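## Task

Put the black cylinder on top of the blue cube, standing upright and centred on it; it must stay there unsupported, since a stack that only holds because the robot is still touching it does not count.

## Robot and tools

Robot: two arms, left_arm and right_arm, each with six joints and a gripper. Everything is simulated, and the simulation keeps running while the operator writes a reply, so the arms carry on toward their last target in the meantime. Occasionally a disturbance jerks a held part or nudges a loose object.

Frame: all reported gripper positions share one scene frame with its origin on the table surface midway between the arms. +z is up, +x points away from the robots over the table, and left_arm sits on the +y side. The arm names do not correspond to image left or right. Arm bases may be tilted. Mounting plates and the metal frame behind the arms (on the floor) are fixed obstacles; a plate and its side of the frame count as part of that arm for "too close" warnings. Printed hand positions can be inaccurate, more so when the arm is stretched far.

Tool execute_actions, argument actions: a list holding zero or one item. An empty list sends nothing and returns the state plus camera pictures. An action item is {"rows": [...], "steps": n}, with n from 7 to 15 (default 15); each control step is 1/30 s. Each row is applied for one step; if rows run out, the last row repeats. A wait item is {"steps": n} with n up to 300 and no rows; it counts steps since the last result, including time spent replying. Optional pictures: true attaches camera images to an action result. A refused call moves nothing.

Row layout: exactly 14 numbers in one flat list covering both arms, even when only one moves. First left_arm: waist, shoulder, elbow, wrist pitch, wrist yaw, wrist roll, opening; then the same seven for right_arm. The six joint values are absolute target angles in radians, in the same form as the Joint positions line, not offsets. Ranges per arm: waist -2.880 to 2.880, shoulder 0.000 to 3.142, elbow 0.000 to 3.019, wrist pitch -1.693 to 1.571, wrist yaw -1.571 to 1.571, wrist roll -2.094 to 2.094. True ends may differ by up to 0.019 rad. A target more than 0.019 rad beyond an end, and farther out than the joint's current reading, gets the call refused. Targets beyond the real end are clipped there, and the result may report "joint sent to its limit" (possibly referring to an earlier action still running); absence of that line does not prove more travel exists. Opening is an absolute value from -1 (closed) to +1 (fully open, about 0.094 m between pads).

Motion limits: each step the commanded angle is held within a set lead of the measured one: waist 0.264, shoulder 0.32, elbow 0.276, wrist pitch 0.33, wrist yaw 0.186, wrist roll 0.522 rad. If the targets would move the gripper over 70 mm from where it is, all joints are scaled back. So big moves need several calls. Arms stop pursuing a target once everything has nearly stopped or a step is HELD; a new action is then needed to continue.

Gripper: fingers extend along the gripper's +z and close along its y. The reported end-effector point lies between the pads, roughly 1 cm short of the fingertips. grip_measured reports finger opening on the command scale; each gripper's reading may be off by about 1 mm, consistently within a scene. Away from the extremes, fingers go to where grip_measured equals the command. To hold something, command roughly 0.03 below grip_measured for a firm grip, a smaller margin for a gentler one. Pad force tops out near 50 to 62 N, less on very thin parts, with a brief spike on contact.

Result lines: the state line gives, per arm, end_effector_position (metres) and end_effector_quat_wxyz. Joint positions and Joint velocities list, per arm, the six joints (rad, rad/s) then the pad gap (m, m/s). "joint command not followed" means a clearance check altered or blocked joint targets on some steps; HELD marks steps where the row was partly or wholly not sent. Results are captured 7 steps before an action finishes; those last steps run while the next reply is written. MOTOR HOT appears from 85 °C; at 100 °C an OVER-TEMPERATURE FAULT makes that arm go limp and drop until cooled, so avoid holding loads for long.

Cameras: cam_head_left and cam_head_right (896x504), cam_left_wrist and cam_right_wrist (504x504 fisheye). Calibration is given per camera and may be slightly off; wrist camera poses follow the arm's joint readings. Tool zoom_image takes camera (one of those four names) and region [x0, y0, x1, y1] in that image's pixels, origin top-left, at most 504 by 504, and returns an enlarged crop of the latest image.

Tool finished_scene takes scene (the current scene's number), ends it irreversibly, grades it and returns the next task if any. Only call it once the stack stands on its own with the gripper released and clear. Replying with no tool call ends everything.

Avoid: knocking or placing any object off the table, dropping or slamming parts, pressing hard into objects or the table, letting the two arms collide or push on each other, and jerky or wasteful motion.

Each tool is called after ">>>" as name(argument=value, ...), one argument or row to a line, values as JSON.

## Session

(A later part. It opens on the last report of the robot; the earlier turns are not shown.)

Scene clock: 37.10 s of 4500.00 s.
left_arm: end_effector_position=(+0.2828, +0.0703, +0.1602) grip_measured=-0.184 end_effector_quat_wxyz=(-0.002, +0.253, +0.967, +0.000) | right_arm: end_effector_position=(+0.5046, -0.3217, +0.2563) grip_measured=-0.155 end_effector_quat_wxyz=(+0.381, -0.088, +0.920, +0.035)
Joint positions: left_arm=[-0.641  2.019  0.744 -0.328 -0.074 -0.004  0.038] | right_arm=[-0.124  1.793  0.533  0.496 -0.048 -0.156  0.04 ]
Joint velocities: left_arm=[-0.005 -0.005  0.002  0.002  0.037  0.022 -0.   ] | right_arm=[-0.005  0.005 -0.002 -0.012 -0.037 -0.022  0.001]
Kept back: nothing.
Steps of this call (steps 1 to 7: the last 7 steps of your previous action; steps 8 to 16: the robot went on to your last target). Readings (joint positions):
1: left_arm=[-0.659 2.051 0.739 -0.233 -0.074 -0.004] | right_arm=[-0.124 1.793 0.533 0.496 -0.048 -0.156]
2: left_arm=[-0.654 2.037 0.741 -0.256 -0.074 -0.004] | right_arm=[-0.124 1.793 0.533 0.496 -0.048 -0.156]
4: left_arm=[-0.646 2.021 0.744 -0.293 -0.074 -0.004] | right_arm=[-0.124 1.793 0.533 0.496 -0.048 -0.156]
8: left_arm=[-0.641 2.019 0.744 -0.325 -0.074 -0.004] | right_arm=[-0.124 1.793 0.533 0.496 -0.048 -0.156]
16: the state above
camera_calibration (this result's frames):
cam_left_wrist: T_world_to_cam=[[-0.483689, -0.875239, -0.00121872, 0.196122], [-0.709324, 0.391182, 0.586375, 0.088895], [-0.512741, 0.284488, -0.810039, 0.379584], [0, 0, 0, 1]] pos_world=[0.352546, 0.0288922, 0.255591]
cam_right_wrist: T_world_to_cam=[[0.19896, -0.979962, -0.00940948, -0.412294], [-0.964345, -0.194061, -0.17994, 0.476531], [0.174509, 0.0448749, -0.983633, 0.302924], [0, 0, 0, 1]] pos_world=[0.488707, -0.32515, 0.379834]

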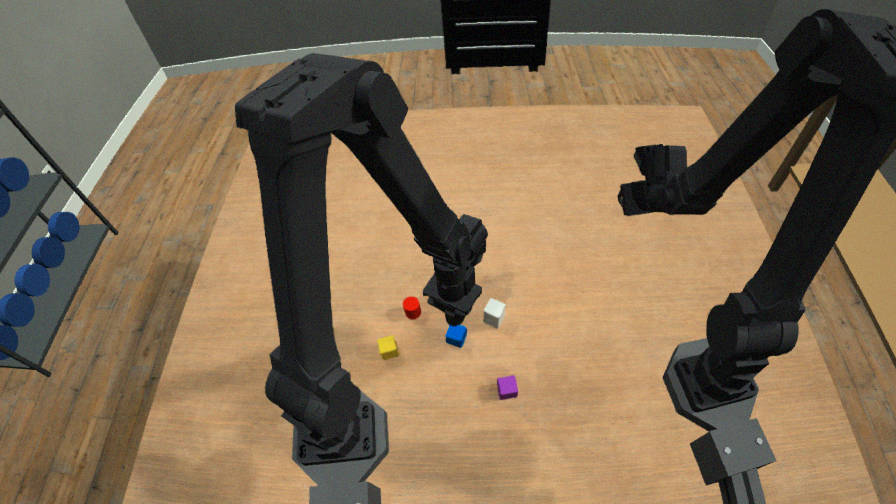

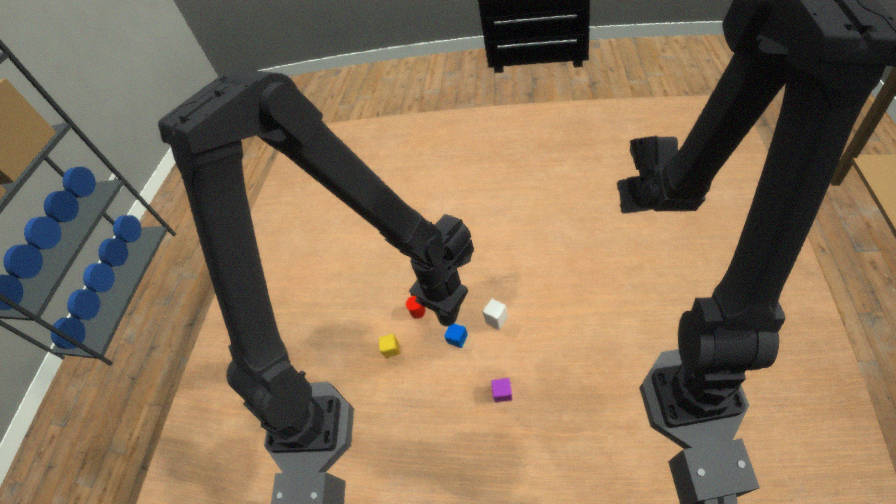

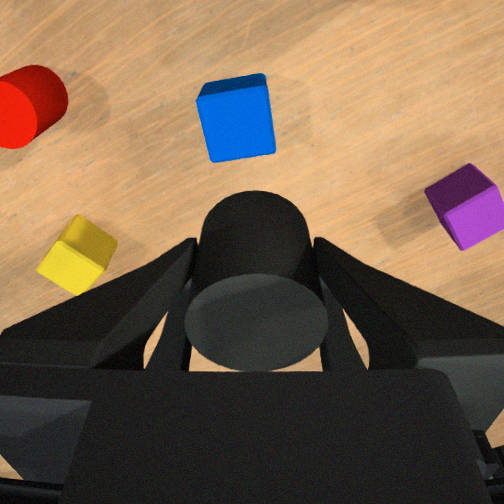

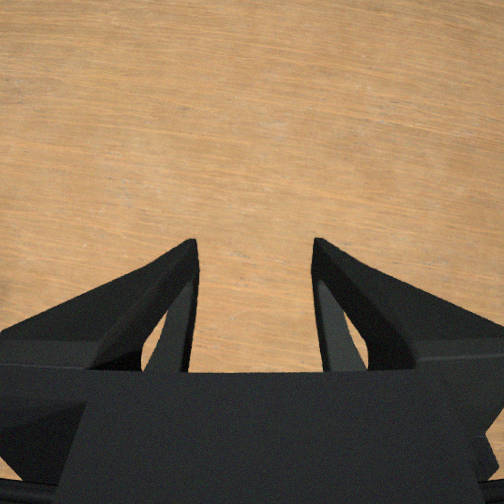

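>>> execute_actions(
  actions=[
    {"rows": [[-0.636,2.023,0.76,-0.32,-0.08,0,-0.215,-0.124,1.793,0.533,0.496,-0.048,-0.156,-0.155],[-0.635,2.033,0.761,-0.318,-0.08,0,-0.215,-0.124,1.793,0.533,0.496,-0.048,-0.156,-0.155],[-0.633,2.048,0.765,-0.311,-0.08,0,-0.215,-0.124,1.793,0.533,0.496,-0.048,-0.156,-0.155],[-0.63,2.066,0.77,-0.301,-0.08,0,-0.215,-0.124,1.793,0.533,0.496,-0.048,-0.156,-0.155],[-0.627,2.087,0.776,-0.288,-0.08,0,-0.215,-0.124,1.793,0.533,0.496,-0.048,-0.156,-0.155],[-0.622,2.11,0.784,-0.273,-0.08,0,-0.215,-0.124,1.793,0.533,0.496,-0.048,-0.156,-0.155],[-0.617,2.134,0.792,-0.257,-0.08,0,-0.215,-0.124,1.793,0.533,0.496,-0.048,-0.156,-0.155],[-0.613,2.157,0.8,-0.241,-0.08,0,-0.215,-0.124,1.793,0.533,0.496,-0.048,-0.156,-0.155],[-0.608,2.178,0.808,-0.225,-0.08,0,-0.215,-0.124,1.793,0.533,0.496,-0.048,-0.156,-0.155],[-0.603,2.196,0.816,-0.21,-0.08,0,-0.215,-0.124,1.793,0.533,0.496,-0.048,-0.156,-0.155],[-0.6,2.211,0.822,-0.197,-0.08,0,-0.215,-0.124,1.793,0.533,0.496,-0.048,-0.156,-0.155],[-0.597,2.221,0.827,-0.187,-0.08,0,-0.215,-0.124,1.793,0.533,0.496,-0.048,-0.156,-0.155],[-0.595,2.224,0.831,-0.18,-0.08,0,-0.215,-0.124,1.793,0.533,0.496,-0.048,-0.156,-0.155],[-0.594,2.224,0.832,-0.178,-0.08,0,-0.215,-0.124,1.793,0.533,0.496,-0.048,-0.156,-0.155]], "steps": 15},
  ],
)

>>> execute_actions(
  actions=[
    {"steps": 18},
  ],
  pictures=true,
)

Scene clock: 41.03 s of 4500.00 s.
left_arm: end_effector_position=(+0.2870, +0.0695, +0.1414) grip_measured=-0.184 end_effector_quat_wxyz=(-0.001, +0.250, +0.968, +0.001) | right_arm: end_effector_position=(+0.5046, -0.3217, +0.2563) grip_measured=-0.155 end_effector_quat_wxyz=(+0.381, -0.088, +0.920, +0.035)
Joint positions: left_arm=[-0.634  2.08   0.763 -0.284 -0.075 -0.004  0.038] | right_arm=[-0.124  1.793  0.533  0.496 -0.048 -0.156  0.04 ]
Joint velocities: left_arm=[ 0.093  0.689  0.247  0.413 -0.037  0.022  0.001] | right_arm=[ 0.005 -0.015  0.012 -0.002  0.022  0.095 -0.   ]
Steps of this call (steps 1 to 15: the robot went on to your last target; steps 16 to 90: nothing new was sent; then 0.67 s passed at rest; steps 91 to 98: the first 8 steps of this action). Readings (joint positions):
91: left_arm=[-0.641 2.019 0.744 -0.328 -0.074 -0.004] | right_arm=[-0.124 1.793 0.533 0.496 -0.048 -0.156]
92: left_arm=[-0.641 2.019 0.744 -0.328 -0.075 -0.004] | right_arm=[-0.124 1.793 0.533 0.496 -0.048 -0.156]
94: left_arm=[-0.641 2.023 0.744 -0.325 -0.075 -0.004] | right_arm=[-0.124 1.793 0.533 0.496 -0.048 -0.156]
98: the state above

Scene clock: 41.63 s of 4500.00 s.
left_arm: end_effector_position=(+0.2953, +0.0759, +0.0919) grip_measured=-0.184 end_effector_quat_wxyz=(-0.006, +0.232, +0.973, +0.002) | right_arm: end_effector_position=(+0.5046, -0.3217, +0.2563) grip_measured=-0.155 end_effector_quat_wxyz=(+0.381, -0.088, +0.920, +0.035)
Joint positions: left_arm=[-0.597  2.235  0.817 -0.192 -0.075 -0.004  0.038] | right_arm=[-0.124  1.793  0.533  0.496 -0.048 -0.156  0.04 ]
Joint velocities: left_arm=[ 0.005 -0.005 -0.012 -0.012  0.051  0.007  0.001] | right_arm=[-0.005 -0.015  0.012  0.007 -0.051 -0.007 -0.   ]
Kept back: nothing.
Steps of this call (steps 1 to 7: the last 7 steps of your previous action; steps 8 to 18: the robot went on to your last target). Readings (joint positions):
1: left_arm=[-0.630 2.106 0.772 -0.270 -0.075 -0.004] | right_arm=[-0.124 1.793 0.533 0.496 -0.048 -0.156]
2: left_arm=[-0.625 2.133 0.783 -0.254 -0.075 -0.004] | right_arm=[-0.124 1.793 0.533 0.496 -0.048 -0.156]
4: left_arm=[-0.614 2.183 0.801 -0.225 -0.075 -0.004] | right_arm=[-0.124 1.793 0.533 0.496 -0.048 -0.156]
8: left_arm=[-0.599 2.234 0.814 -0.197 -0.075 -0.004] | right_arm=[-0.124 1.793 0.533 0.496 -0.048 -0.156]
18: the state above
camera_calibration (this result's frames):
cam_left_wrist: T_world_to_cam=[[-0.445423, -0.895318, -0.00203223, 0.197231], [-0.720644, 0.357173, 0.594222, 0.140809], [-0.531292, 0.266145, -0.804298, 0.335384], [0, 0, 0, 1]] pos_world=[0.367512, 0.0370308, 0.186478]
cam_right_wrist: T_world_to_cam=[[0.19896, -0.979962, -0.00940948, -0.412294], [-0.964345, -0.194061, -0.17994, 0.476531], [0.174509, 0.0448749, -0.983633, 0.302924], [0, 0, 0, 1]] pos_world=[0.488707, -0.32515, 0.379834]

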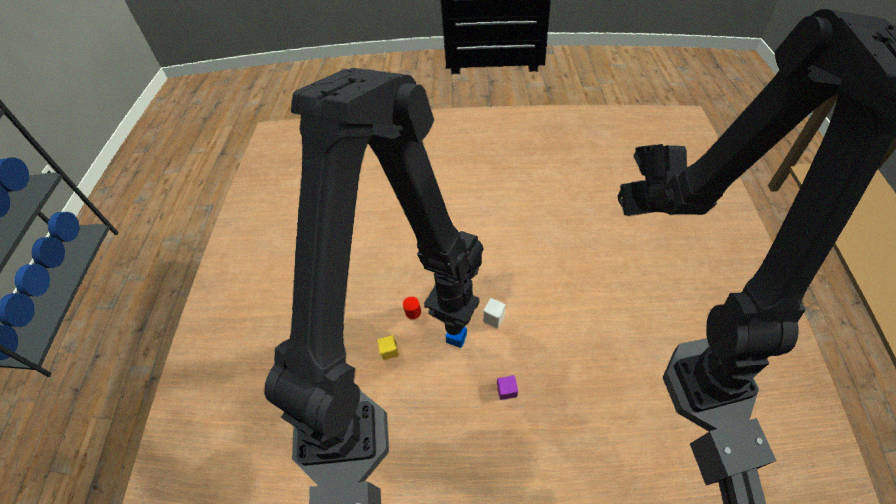

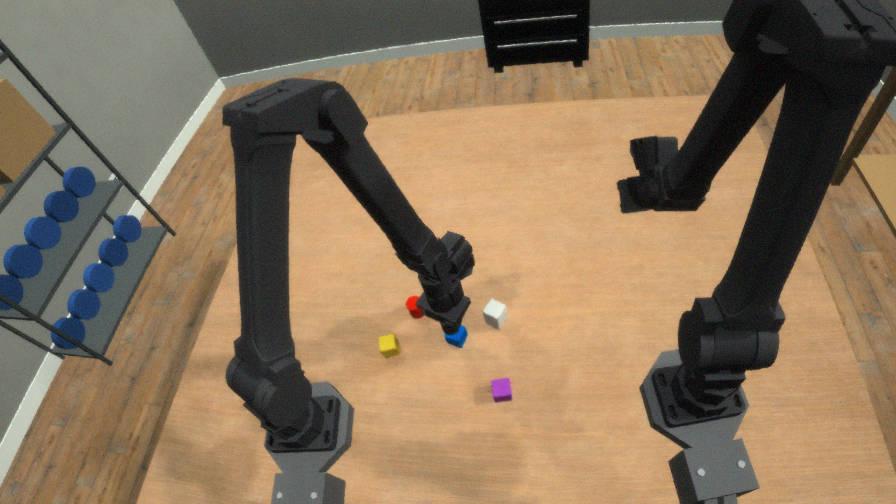

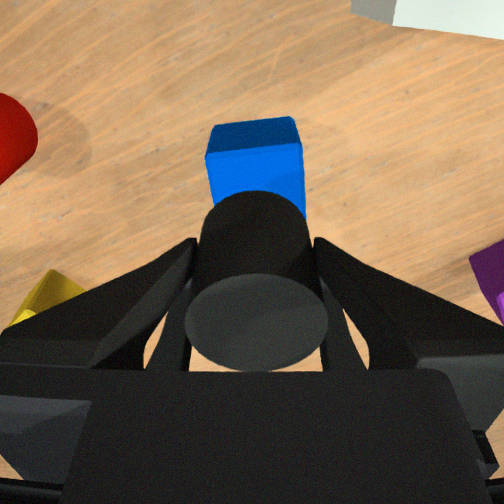

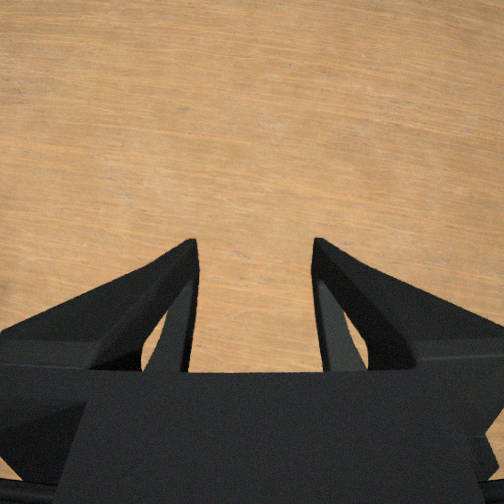

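>>> zoom_image(
  camera="cam_left_wrist",
  region=[175, 100, 335, 260],
)

Region (175, 100, 335, 260) of cam_left_wrist's 504x504 image, scaled by 3.150, with more detail than that image has.

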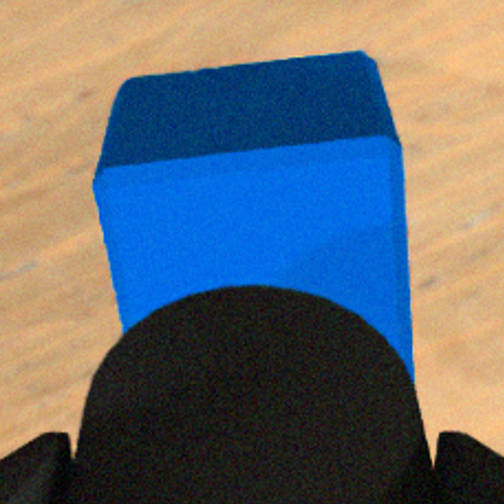

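>>> execute_actions(
  actions=[
    {"rows": [[-0.594,2.236,0.833,-0.177,-0.08,0,-0.215,-0.124,1.793,0.533,0.496,-0.048,-0.156,-0.155],[-0.594,2.243,0.835,-0.174,-0.08,0,-0.215,-0.124,1.793,0.533,0.496,-0.048,-0.156,-0.155],[-0.594,2.251,0.838,-0.169,-0.08,0,-0.215,-0.124,1.793,0.533,0.496,-0.048,-0.156,-0.155],[-0.594,2.259,0.841,-0.163,-0.08,0,-0.215,-0.124,1.793,0.533,0.496,-0.048,-0.156,-0.155],[-0.594,2.267,0.845,-0.156,-0.08,0,-0.215,-0.124,1.793,0.533,0.496,-0.048,-0.156,-0.155],[-0.594,2.275,0.849,-0.149,-0.08,0,-0.215,-0.124,1.793,0.533,0.496,-0.048,-0.156,-0.155],[-0.594,2.282,0.852,-0.142,-0.08,0,-0.215,-0.124,1.793,0.533,0.496,-0.048,-0.156,-0.155],[-0.594,2.288,0.855,-0.136,-0.08,0,-0.215,-0.124,1.793,0.533,0.496,-0.048,-0.156,-0.155],[-0.594,2.292,0.858,-0.131,-0.08,0,-0.215,-0.124,1.793,0.533,0.496,-0.048,-0.156,-0.155],[-0.594,2.295,0.859,-0.128,-0.08,0,-0.215,-0.124,1.793,0.533,0.496,-0.048,-0.156,-0.155],[-0.594,2.296,0.86,-0.127,-0.08,0,-0.215,-0.124,1.793,0.533,0.496,-0.048,-0.156,-0.155]], "steps": 12},
  ],
)

>>> execute_actions(
  actions=[
    {"steps": 18},
  ],
  pictures=true,
)

Scene clock: 44.50 s of 4500.00 s.
left_arm: end_effector_position=(+0.2974, +0.0748, +0.0912) grip_measured=-0.184 end_effector_quat_wxyz=(-0.002, +0.232, +0.973, +0.001) | right_arm: end_effector_position=(+0.5046, -0.3217, +0.2563) grip_measured=-0.155 end_effector_quat_wxyz=(+0.381, -0.088, +0.920, +0.035)
Joint positions: left_arm=[-0.597  2.237  0.819 -0.183 -0.075 -0.004  0.038] | right_arm=[-0.124  1.793  0.533  0.496 -0.048 -0.156  0.04 ]
Joint velocities: left_arm=[-0.005  0.083  0.046  0.129  0.037  0.007 -0.001] | right_arm=[-0.005 -0.015 -0.007 -0.017  0.022 -0.037 -0.001]
Steps of this call (steps 1 to 15: the robot went on to your last target; steps 16 to 81: nothing new was sent; steps 82 to 86: the first 5 steps of this action). Readings (joint positions):
82: left_arm=[-0.597 2.235 0.817 -0.192 -0.075 -0.004] | right_arm=[-0.124 1.793 0.533 0.496 -0.048 -0.156]
83: left_arm=[-0.597 2.235 0.817 -0.191 -0.075 -0.004] | right_arm=[-0.124 1.793 0.533 0.496 -0.048 -0.156]
85: left_arm=[-0.597 2.235 0.818 -0.187 -0.075 -0.004] | right_arm=[-0.124 1.793 0.533 0.496 -0.048 -0.156]
86: the state above

Scene clock: 45.10 s of 4500.00 s.
left_arm: end_effector_position=(+0.3053, +0.0694, +0.0758) grip_measured=-0.184 end_effector_quat_wxyz=(+0.007, +0.231, +0.973, -0.002) | right_arm: end_effector_position=(+0.5046, -0.3217, +0.2563) grip_measured=-0.155 end_effector_quat_wxyz=(+0.381, -0.088, +0.920, +0.035)
Joint positions: left_arm=[-0.597  2.286  0.847 -0.142 -0.075 -0.004  0.038] | right_arm=[-0.124  1.793  0.533  0.496 -0.048 -0.156  0.04 ]
Joint velocities: left_arm=[-0.005 -0.005 -0.007 -0.007 -0.007 -0.095 -0.001] | right_arm=[-0.005 -0.005  0.002  0.002 -0.066  0.037  0.   ]
Kept back: nothing.
Steps of this call (steps 1 to 7: the last 7 steps of your previous action; steps 8 to 18: the robot went on to your last target). Readings (joint positions):
1: left_arm=[-0.597 2.241 0.821 -0.177 -0.075 -0.004] | right_arm=[-0.124 1.793 0.533 0.496 -0.048 -0.156]
2: left_arm=[-0.597 2.247 0.826 -0.171 -0.075 -0.004] | right_arm=[-0.124 1.793 0.533 0.496 -0.048 -0.156]
4: left_arm=[-0.597 2.261 0.835 -0.157 -0.075 -0.004] | right_arm=[-0.124 1.793 0.533 0.496 -0.048 -0.156]
8: left_arm=[-0.597 2.284 0.847 -0.143 -0.075 -0.004] | right_arm=[-0.124 1.793 0.533 0.496 -0.048 -0.156]
18: the state above
camera_calibration (this result's frames):
cam_left_wrist: T_world_to_cam=[[-0.443504, -0.896271, -0.00173427, 0.195329], [-0.73582, 0.363002, 0.571663, 0.165837], [-0.511735, 0.254811, -0.820487, 0.325492], [0, 0, 0, 1]] pos_world=[0.375221, 0.0319297, 0.172597]
cam_right_wrist: T_world_to_cam=[[0.19896, -0.979962, -0.00940948, -0.412294], [-0.964345, -0.194061, -0.17994, 0.476531], [0.174509, 0.0448749, -0.983633, 0.302924], [0, 0, 0, 1]] pos_world=[0.488707, -0.32515, 0.379834]

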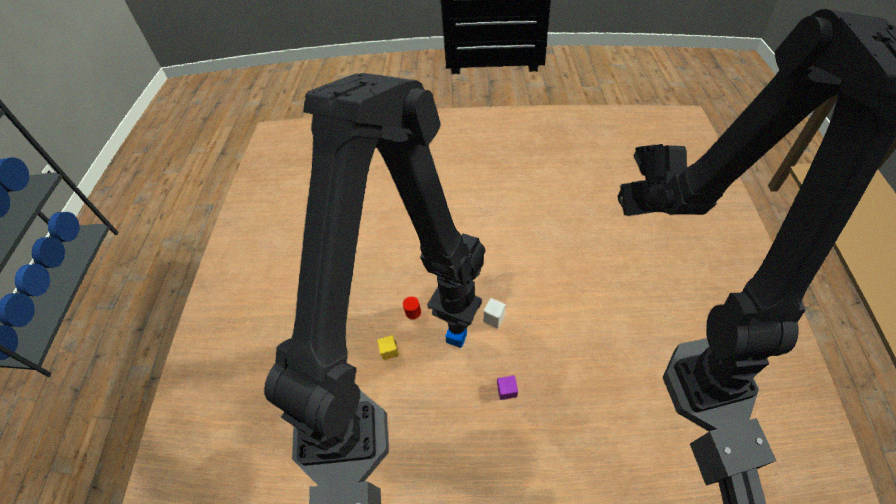

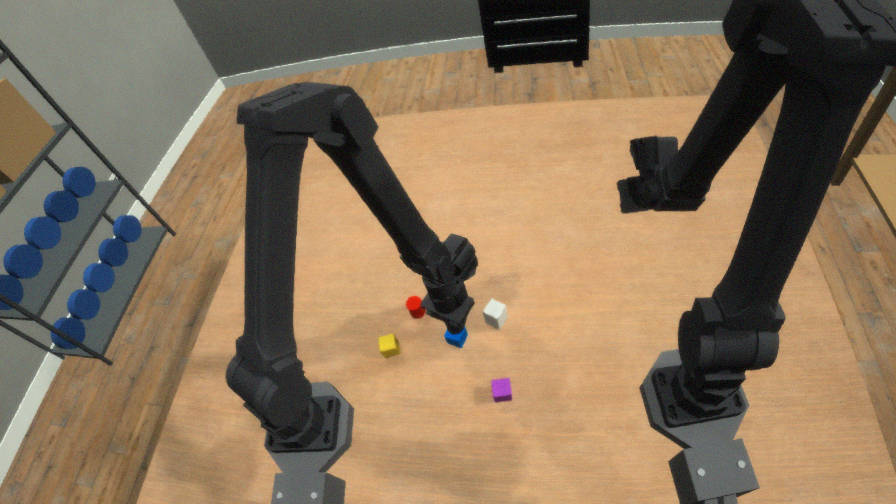

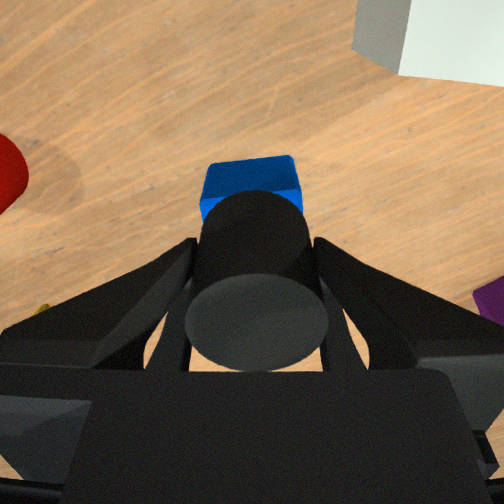

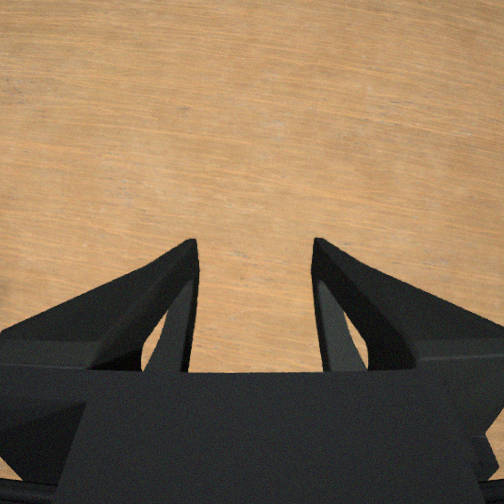

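>>> execute_actions(
  actions=[
    {"rows": [[-0.594,2.304,0.86,-0.127,-0.08,0,-0.215,-0.124,1.793,0.533,0.496,-0.048,-0.156,-0.155],[-0.594,2.309,0.86,-0.127,-0.08,0,-0.215,-0.124,1.793,0.533,0.496,-0.048,-0.156,-0.155],[-0.594,2.313,0.86,-0.127,-0.08,0,-0.215,-0.124,1.793,0.533,0.496,-0.048,-0.156,-0.155]], "steps": 8},
  ],
)

>>> execute_actions(
  actions=[
    {"steps": 16},
  ],
  pictures=true,
)

Scene clock: 45.57 s of 4500.00 s.
left_arm: end_effector_position=(+0.3053, +0.0694, +0.0758) grip_measured=-0.184 end_effector_quat_wxyz=(+0.007, +0.231, +0.973, -0.002) | right_arm: end_effector_position=(+0.5046, -0.3217, +0.2563) grip_measured=-0.155 end_effector_quat_wxyz=(+0.381, -0.088, +0.920, +0.035)
Joint positions: left_arm=[-0.597  2.286  0.847 -0.142 -0.075 -0.004  0.038] | right_arm=[-0.124  1.793  0.533  0.496 -0.048 -0.156  0.04 ]
Joint velocities: left_arm=[-0.005 -0.005  0.007 -0.012 -0.081  0.037  0.   ] | right_arm=[ 0.005  0.005 -0.002 -0.017 -0.022 -0.037  0.   ]
Steps of this call (steps 1 to 13: the robot went on to your last target; step 14: the first step of this action). Readings (joint positions):
14: the state above

Scene clock: 46.10 s of 4500.00 s.
left_arm: end_effector_position=(+0.3006, +0.0714, +0.0711) grip_measured=-0.184 end_effector_quat_wxyz=(+0.001, +0.232, +0.973, +0.000) | right_arm: end_effector_position=(+0.5046, -0.3217, +0.2563) grip_measured=-0.155 end_effector_quat_wxyz=(+0.381, -0.088, +0.920, +0.035)
Joint positions: left_arm=[-0.597  2.3    0.847 -0.142 -0.075 -0.004  0.038] | right_arm=[-0.124  1.793  0.533  0.496 -0.048 -0.156  0.04 ]
Joint velocities: left_arm=[-0.005 -0.015 -0.007 -0.012 -0.022  0.037 -0.001] | right_arm=[-0.005 -0.005 -0.012  0.017  0.051 -0.066 -0.   ]
Kept back: nothing.
Steps of this call (steps 1 to 7: the last 7 steps of your previous action; steps 8 to 16: the robot went on to your last target). Readings (joint positions):
1: left_arm=[-0.597 2.287 0.847 -0.142 -0.075 -0.004] | right_arm=[-0.124 1.793 0.533 0.496 -0.048 -0.156]
2: left_arm=[-0.597 2.288 0.847 -0.142 -0.075 -0.004] | right_arm=[-0.124 1.793 0.533 0.496 -0.048 -0.156]
4: left_arm=[-0.597 2.291 0.847 -0.142 -0.075 -0.004] | right_arm=[-0.124 1.793 0.533 0.496 -0.048 -0.156]
8: left_arm=[-0.597 2.299 0.847 -0.142 -0.075 -0.004] | right_arm=[-0.124 1.793 0.533 0.496 -0.048 -0.156]
16: the state above
camera_calibration (this result's frames):
cam_left_wrist: T_world_to_cam=[[-0.444423, -0.895815, -0.00188455, 0.19528], [-0.728612, 0.360247, 0.582535, 0.161664], [-0.521165, 0.260265, -0.812803, 0.320648], [0, 0, 0, 1]] pos_world=[0.371688, 0.0332418, 0.166817]
cam_right_wrist: T_world_to_cam=[[0.19896, -0.979962, -0.00940948, -0.412294], [-0.964345, -0.194061, -0.17994, 0.476531], [0.174509, 0.0448749, -0.983633, 0.302924], [0, 0, 0, 1]] pos_world=[0.488707, -0.32515, 0.379834]

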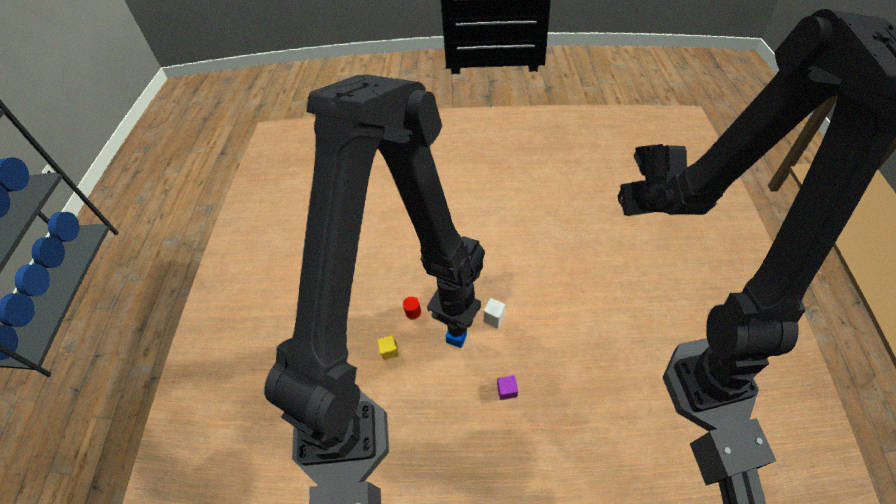

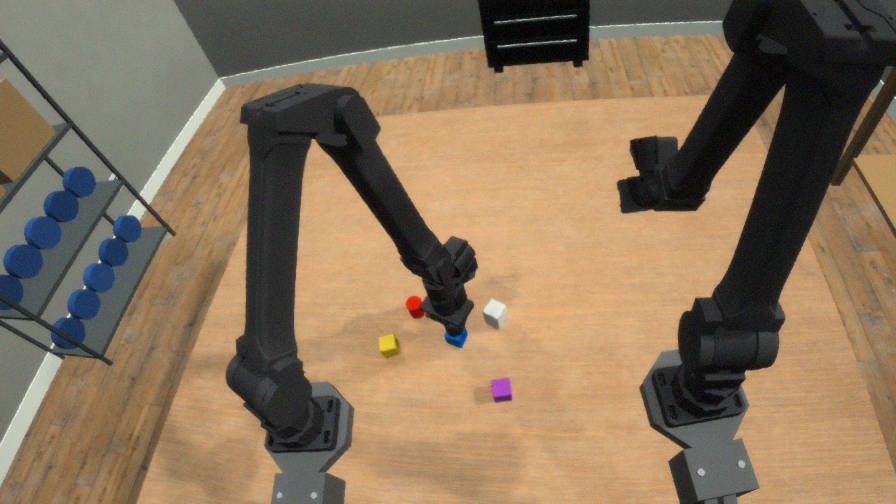

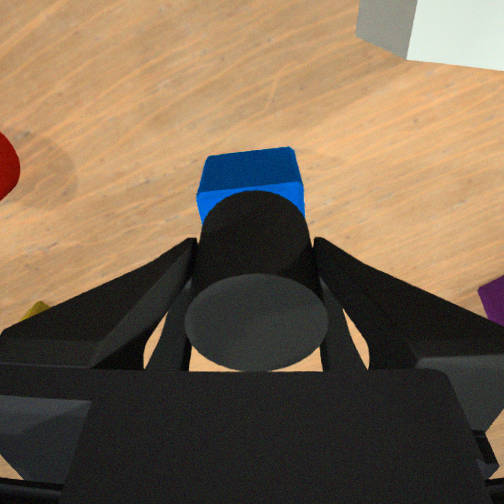

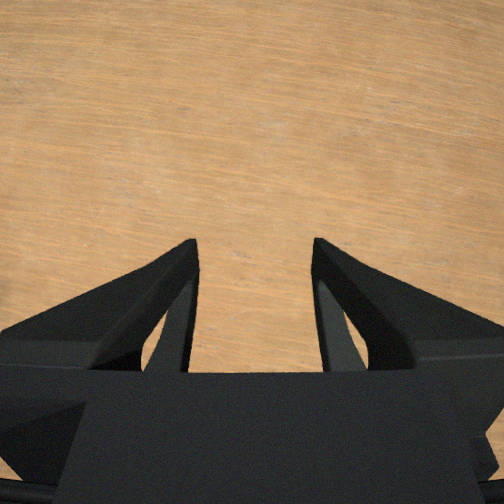

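>>> zoom_image(
  camera="cam_left_wrist",
  region=[180, 130, 330, 280],
)

>>> zoom_image(
  camera="cam_head_left",
  region=[420, 290, 500, 360],
)

>>> zoom_image(
  camera="cam_head_right",
  region=[420, 290, 500, 360],
)

Region (180, 130, 330, 280) of cam_left_wrist's 504x504 image, scaled by 3.360, with more detail than that image has.

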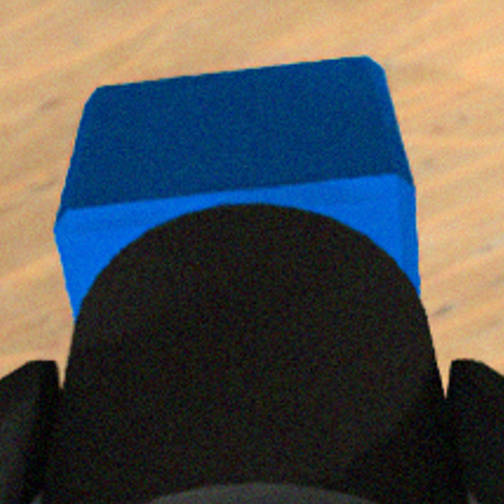

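Region (420, 290, 500, 360) of cam_head_left's 896x504 image, scaled by 6.300, with more detail than that image has; it fills the top 441 rows of this view, and the rest is white.

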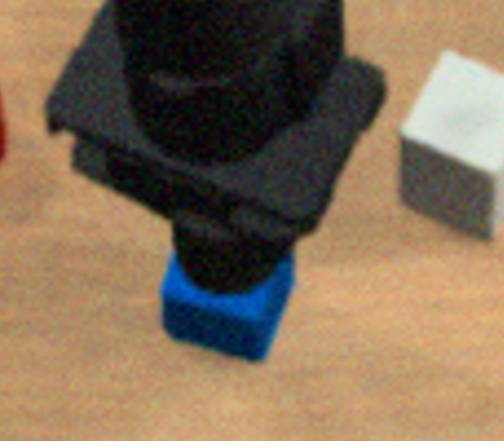

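Region (420, 290, 500, 360) of cam_head_right's 896x504 image, scaled by 6.300, with more detail than that image has; it fills the top 441 rows of this view, and the rest is white.

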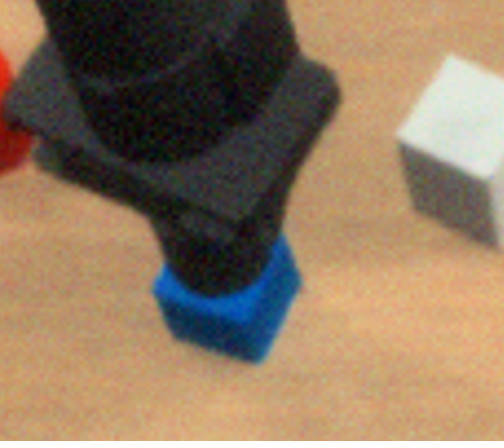

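>>> execute_actions(
  actions=[
    {"rows": [[-0.594,2.317,0.861,-0.125,-0.08,0,-0.215,-0.124,1.793,0.533,0.496,-0.048,-0.156,-0.155],[-0.594,2.321,0.861,-0.123,-0.08,0,-0.215,-0.124,1.793,0.533,0.496,-0.048,-0.156,-0.155],[-0.594,2.325,0.862,-0.12,-0.08,0,-0.215,-0.124,1.793,0.533,0.496,-0.048,-0.156,-0.155],[-0.594,2.328,0.862,-0.117,-0.08,0,-0.215,-0.124,1.793,0.533,0.496,-0.048,-0.156,-0.155],[-0.594,2.331,0.862,-0.114,-0.08,0,-0.215,-0.124,1.793,0.533,0.496,-0.048,-0.156,-0.155],[-0.594,2.333,0.862,-0.111,-0.08,0,-0.215,-0.124,1.793,0.533,0.496,-0.048,-0.156,-0.155],[-0.594,2.335,0.862,-0.108,-0.08,0,-0.215,-0.124,1.793,0.533,0.496,-0.048,-0.156,-0.155],[-0.594,2.336,0.862,-0.106,-0.08,0,-0.215,-0.124,1.793,0.533,0.496,-0.048,-0.156,-0.155],[-0.594,2.337,0.862,-0.105,-0.08,0,-0.215,-0.124,1.793,0.533,0.496,-0.048,-0.156,-0.155]], "steps": 10},
  ],
)

>>> execute_actions(
  actions=[
    {"steps": 18},
  ],
  pictures=true,
)

Scene clock: 49.13 s of 4500.00 s.
left_arm: end_effector_position=(+0.3009, +0.0712, +0.0705) grip_measured=-0.184 end_effector_quat_wxyz=(+0.002, +0.232, +0.973, -0.000) | right_arm: end_effector_position=(+0.5046, -0.3217, +0.2563) grip_measured=-0.155 end_effector_quat_wxyz=(+0.381, -0.088, +0.920, +0.035)
Joint positions: left_arm=[-0.597  2.301  0.847 -0.139 -0.075 -0.004  0.038] | right_arm=[-0.124  1.793  0.533  0.496 -0.048 -0.156  0.04 ]
Joint velocities: left_arm=[ 0.005  0.044  0.007  0.081 -0.037 -0.022  0.   ] | right_arm=[-0.015  0.005 -0.022 -0.007  0.007  0.051 -0.001]
Steps of this call (steps 1 to 15: the robot went on to your last target; steps 16 to 88: nothing new was sent; steps 89 to 91: the first 3 steps of this action). Readings (joint positions):
89: left_arm=[-0.597 2.300 0.847 -0.142 -0.075 -0.004] | right_arm=[-0.124 1.793 0.533 0.496 -0.048 -0.156]
90: left_arm=[-0.597 2.300 0.847 -0.141 -0.075 -0.004] | right_arm=[-0.124 1.793 0.533 0.496 -0.048 -0.156]
91: the state above

Scene clock: 49.73 s of 4500.00 s.
left_arm: end_effector_position=(+0.2986, +0.0719, +0.0642) grip_measured=-0.184 end_effector_quat_wxyz=(+0.002, +0.232, +0.973, +0.000) | right_arm: end_effector_position=(+0.5046, -0.3217, +0.2563) grip_measured=-0.155 end_effector_quat_wxyz=(+0.381, -0.088, +0.920, +0.035)
Joint positions: left_arm=[-0.597  2.32   0.848 -0.122 -0.076 -0.004  0.038] | right_arm=[-0.124  1.793  0.533  0.496 -0.048 -0.156  0.04 ]
Joint velocities: left_arm=[ 0.005  0.005 -0.012 -0.012  0.007  0.022 -0.001] | right_arm=[-0.005  0.005 -0.007 -0.002 -0.007 -0.051 -0.   ]
Kept back: nothing.
Steps of this call (steps 1 to 7: the last 7 steps of your previous action; steps 8 to 18: the robot went on to your last target). Readings (joint positions):
1: left_arm=[-0.597 2.303 0.847 -0.136 -0.075 -0.004] | right_arm=[-0.124 1.793 0.533 0.496 -0.048 -0.156]
2: left_arm=[-0.597 2.305 0.847 -0.133 -0.075 -0.004] | right_arm=[-0.124 1.793 0.533 0.496 -0.048 -0.156]
4: left_arm=[-0.597 2.311 0.847 -0.128 -0.075 -0.004] | right_arm=[-0.124 1.793 0.533 0.496 -0.048 -0.156]
8: left_arm=[-0.597 2.320 0.848 -0.122 -0.076 -0.004] | right_arm=[-0.124 1.793 0.533 0.496 -0.048 -0.156]
18: the state above
camera_calibration (this result's frames):
cam_left_wrist: T_world_to_cam=[[-0.444317, -0.895867, -0.00224952, 0.194831], [-0.729543, 0.360367, 0.581294, 0.164358], [-0.519951, 0.25992, -0.81369, 0.313573], [0, 0, 0, 1]] pos_world=[0.369516, 0.0338101, 0.160049]
cam_right_wrist: T_world_to_cam=[[0.19896, -0.979962, -0.00940948, -0.412294], [-0.964345, -0.194061, -0.17994, 0.476531], [0.174509, 0.0448749, -0.983633, 0.302924], [0, 0, 0, 1]] pos_world=[0.488707, -0.32515, 0.379834]

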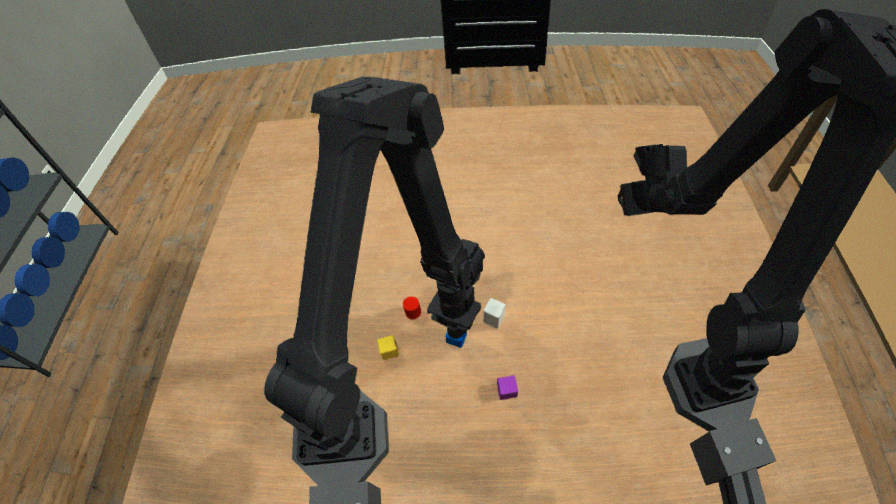

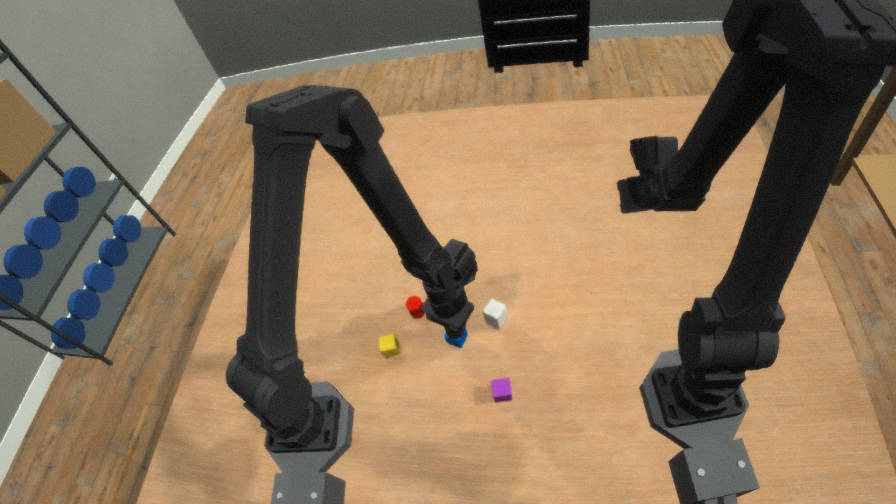

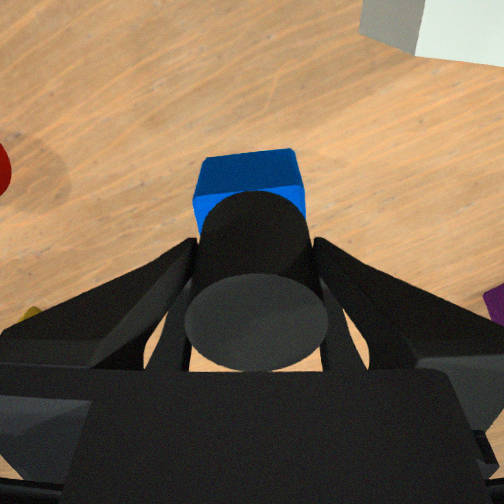

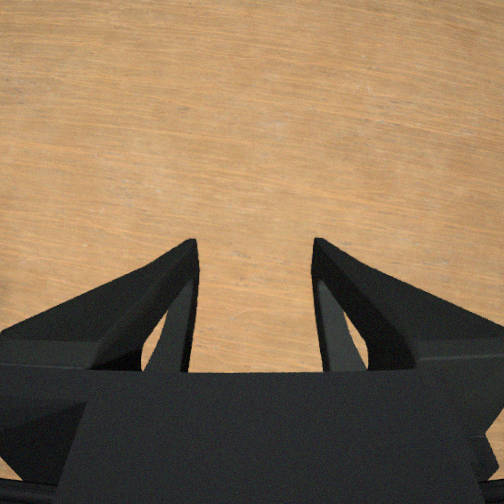

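>>> zoom_image(
  camera="cam_left_wrist",
  region=[180, 130, 330, 280],
)

>>> zoom_image(
  camera="cam_head_right",
  region=[425, 305, 485, 355],
)

>>> zoom_image(
  camera="cam_head_left",
  region=[425, 305, 485, 355],
)

Region (180, 130, 330, 280) of cam_left_wrist's 504x504 image, scaled by 3.360, with more detail than that image has.

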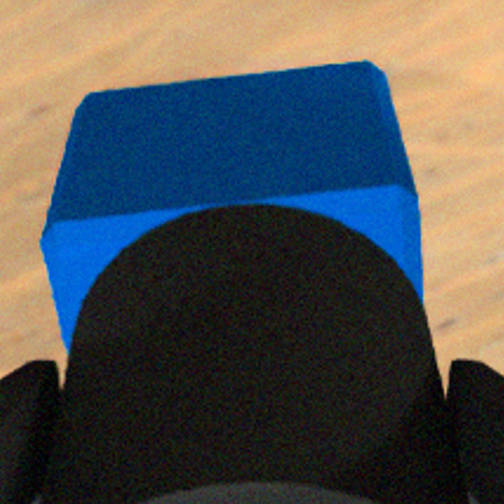

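Region (425, 305, 485, 355) of cam_head_right's 896x504 image, scaled by 8.400, with more detail than that image has.

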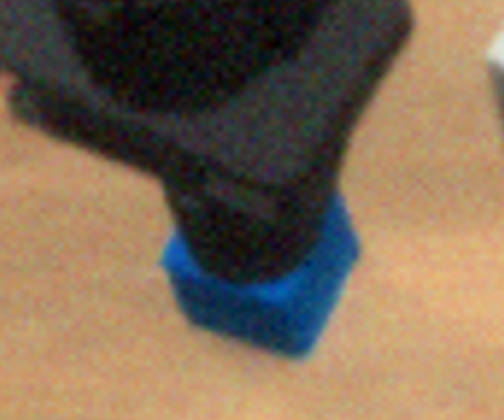

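Region (425, 305, 485, 355) of cam_head_left's 896x504 image, scaled by 8.400, with more detail than that image has.

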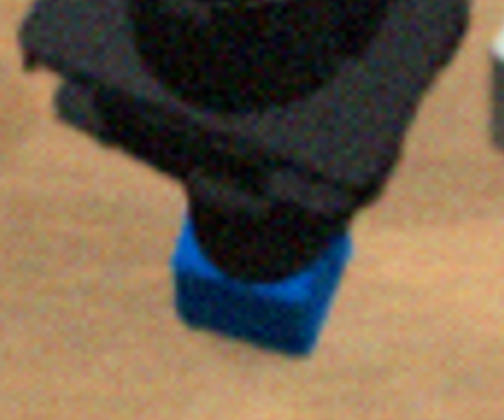

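>>> execute_actions(
  actions=[
    {"rows": [[-0.594,2.34,0.862,-0.105,-0.08,0,-0.215,-0.124,1.793,0.533,0.496,-0.048,-0.156,-0.155],[-0.594,2.343,0.862,-0.104,-0.08,0,-0.215,-0.124,1.793,0.533,0.496,-0.048,-0.156,-0.155],[-0.594,2.345,0.862,-0.103,-0.08,0,-0.215,-0.124,1.793,0.533,0.496,-0.048,-0.156,-0.155]], "steps": 8},
  ],
)

>>> execute_actions(
  actions=[
    {"steps": 14},
  ],
  pictures=true,
)

Scene clock: 50.60 s of 4500.00 s.
left_arm: end_effector_position=(+0.2986, +0.0719, +0.0642) grip_measured=-0.184 end_effector_quat_wxyz=(+0.002, +0.232, +0.973, +0.000) | right_arm: end_effector_position=(+0.5046, -0.3217, +0.2563) grip_measured=-0.155 end_effector_quat_wxyz=(+0.381, -0.088, +0.920, +0.035)
Joint positions: left_arm=[-0.597  2.32   0.848 -0.122 -0.076 -0.004  0.038] | right_arm=[-0.124  1.793  0.533  0.496 -0.048 -0.156  0.04 ]
Joint velocities: left_arm=[-0.015  0.005 -0.027 -0.007 -0.007 -0.051  0.001] | right_arm=[-0.005  0.005 -0.012  0.007  0.022  0.037  0.   ]
Steps of this call (steps 1 to 15: the robot went on to your last target; steps 16 to 25: nothing new was sent; step 26: the first step of this action). Readings (joint positions):
26: the state above

Scene clock: 51.07 s of 4500.00 s.
left_arm: end_effector_position=(+0.2986, +0.0719, +0.0642) grip_measured=-0.184 end_effector_quat_wxyz=(+0.002, +0.232, +0.973, +0.000) | right_arm: end_effector_position=(+0.5046, -0.3217, +0.2563) grip_measured=-0.155 end_effector_quat_wxyz=(+0.381, -0.088, +0.920, +0.035)
Joint positions: left_arm=[-0.597  2.32   0.848 -0.122 -0.076 -0.004  0.038] | right_arm=[-0.124  1.793  0.533  0.496 -0.048 -0.156  0.04 ]
Joint velocities: left_arm=[-0.005 -0.015  0.017  0.007  0.007 -0.037  0.   ] | right_arm=[-0.005  0.015 -0.007  0.012  0.007 -0.022 -0.001]
Kept back: nothing.
Steps of this call (steps 1 to 7: the last 7 steps of your previous action; steps 8 to 14: the robot went on to your last target). Readings (joint positions):
1: left_arm=[-0.597 2.320 0.848 -0.122 -0.076 -0.004] | right_arm=[-0.124 1.793 0.533 0.496 -0.048 -0.156]
2: left_arm=[-0.597 2.320 0.848 -0.122 -0.076 -0.004] | right_arm=[-0.124 1.793 0.533 0.496 -0.048 -0.156]
4: left_arm=[-0.597 2.320 0.848 -0.122 -0.076 -0.004] | right_arm=[-0.124 1.793 0.533 0.496 -0.048 -0.156]
8: left_arm=[-0.597 2.320 0.848 -0.122 -0.076 -0.004] | right_arm=[-0.124 1.793 0.533 0.496 -0.048 -0.156]
14: the state above
camera_calibration (this result's frames):
cam_left_wrist: T_world_to_cam=[[-0.444317, -0.895867, -0.00224952, 0.194831], [-0.729543, 0.360367, 0.581294, 0.164358], [-0.519951, 0.25992, -0.81369, 0.313573], [0, 0, 0, 1]] pos_world=[0.369516, 0.0338101, 0.160049]
cam_right_wrist: T_world_to_cam=[[0.19896, -0.979962, -0.00940948, -0.412294], [-0.964345, -0.194061, -0.17994, 0.476531], [0.174509, 0.0448749, -0.983633, 0.302924], [0, 0, 0, 1]] pos_world=[0.488707, -0.32515, 0.379834]

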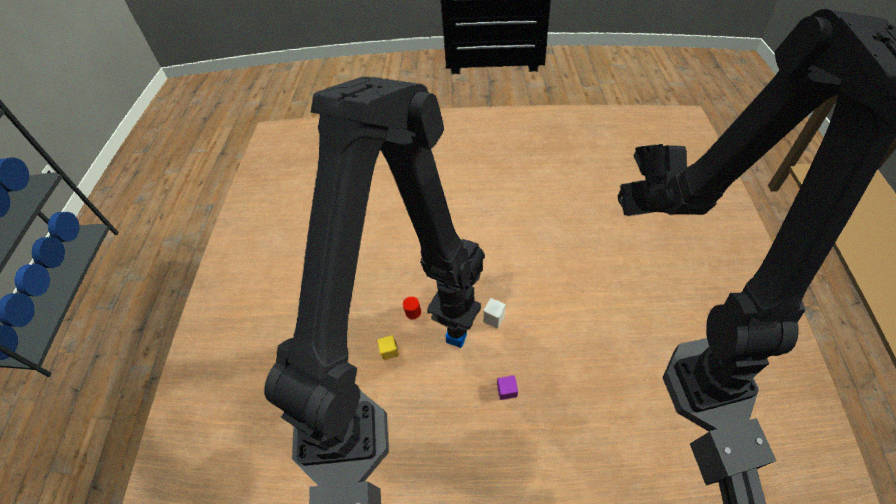

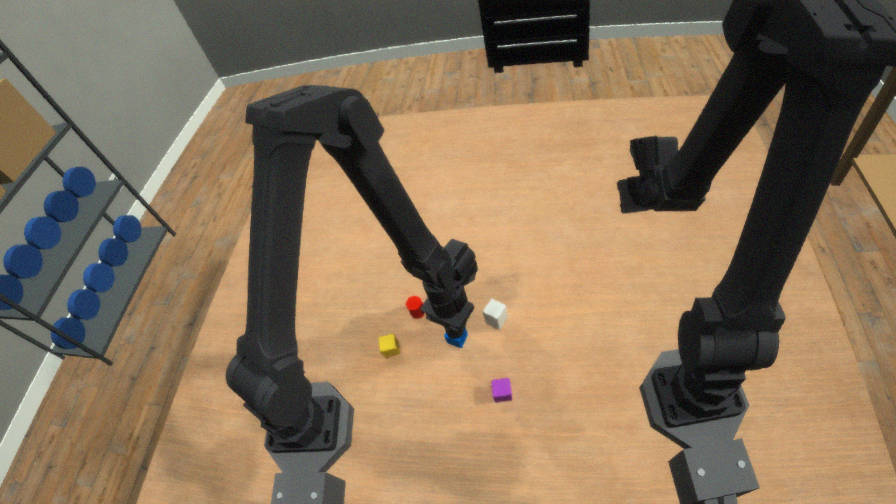

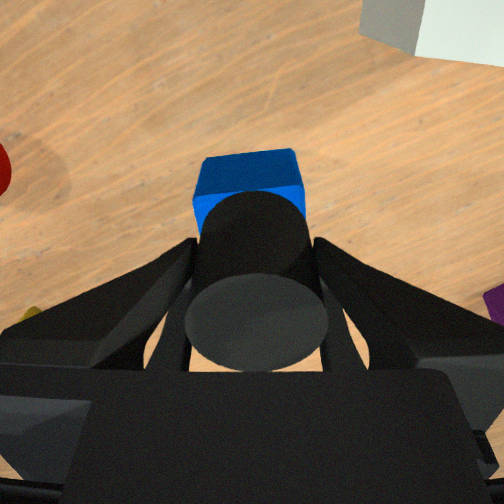

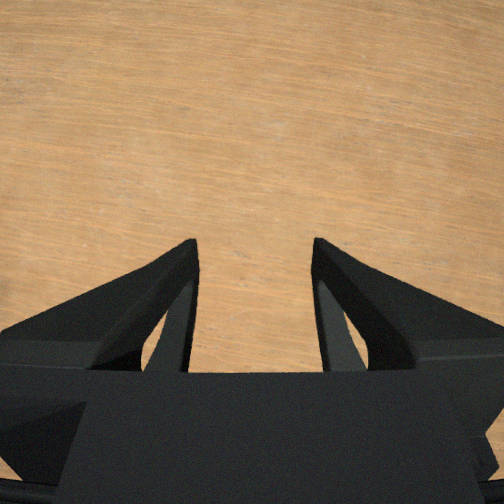

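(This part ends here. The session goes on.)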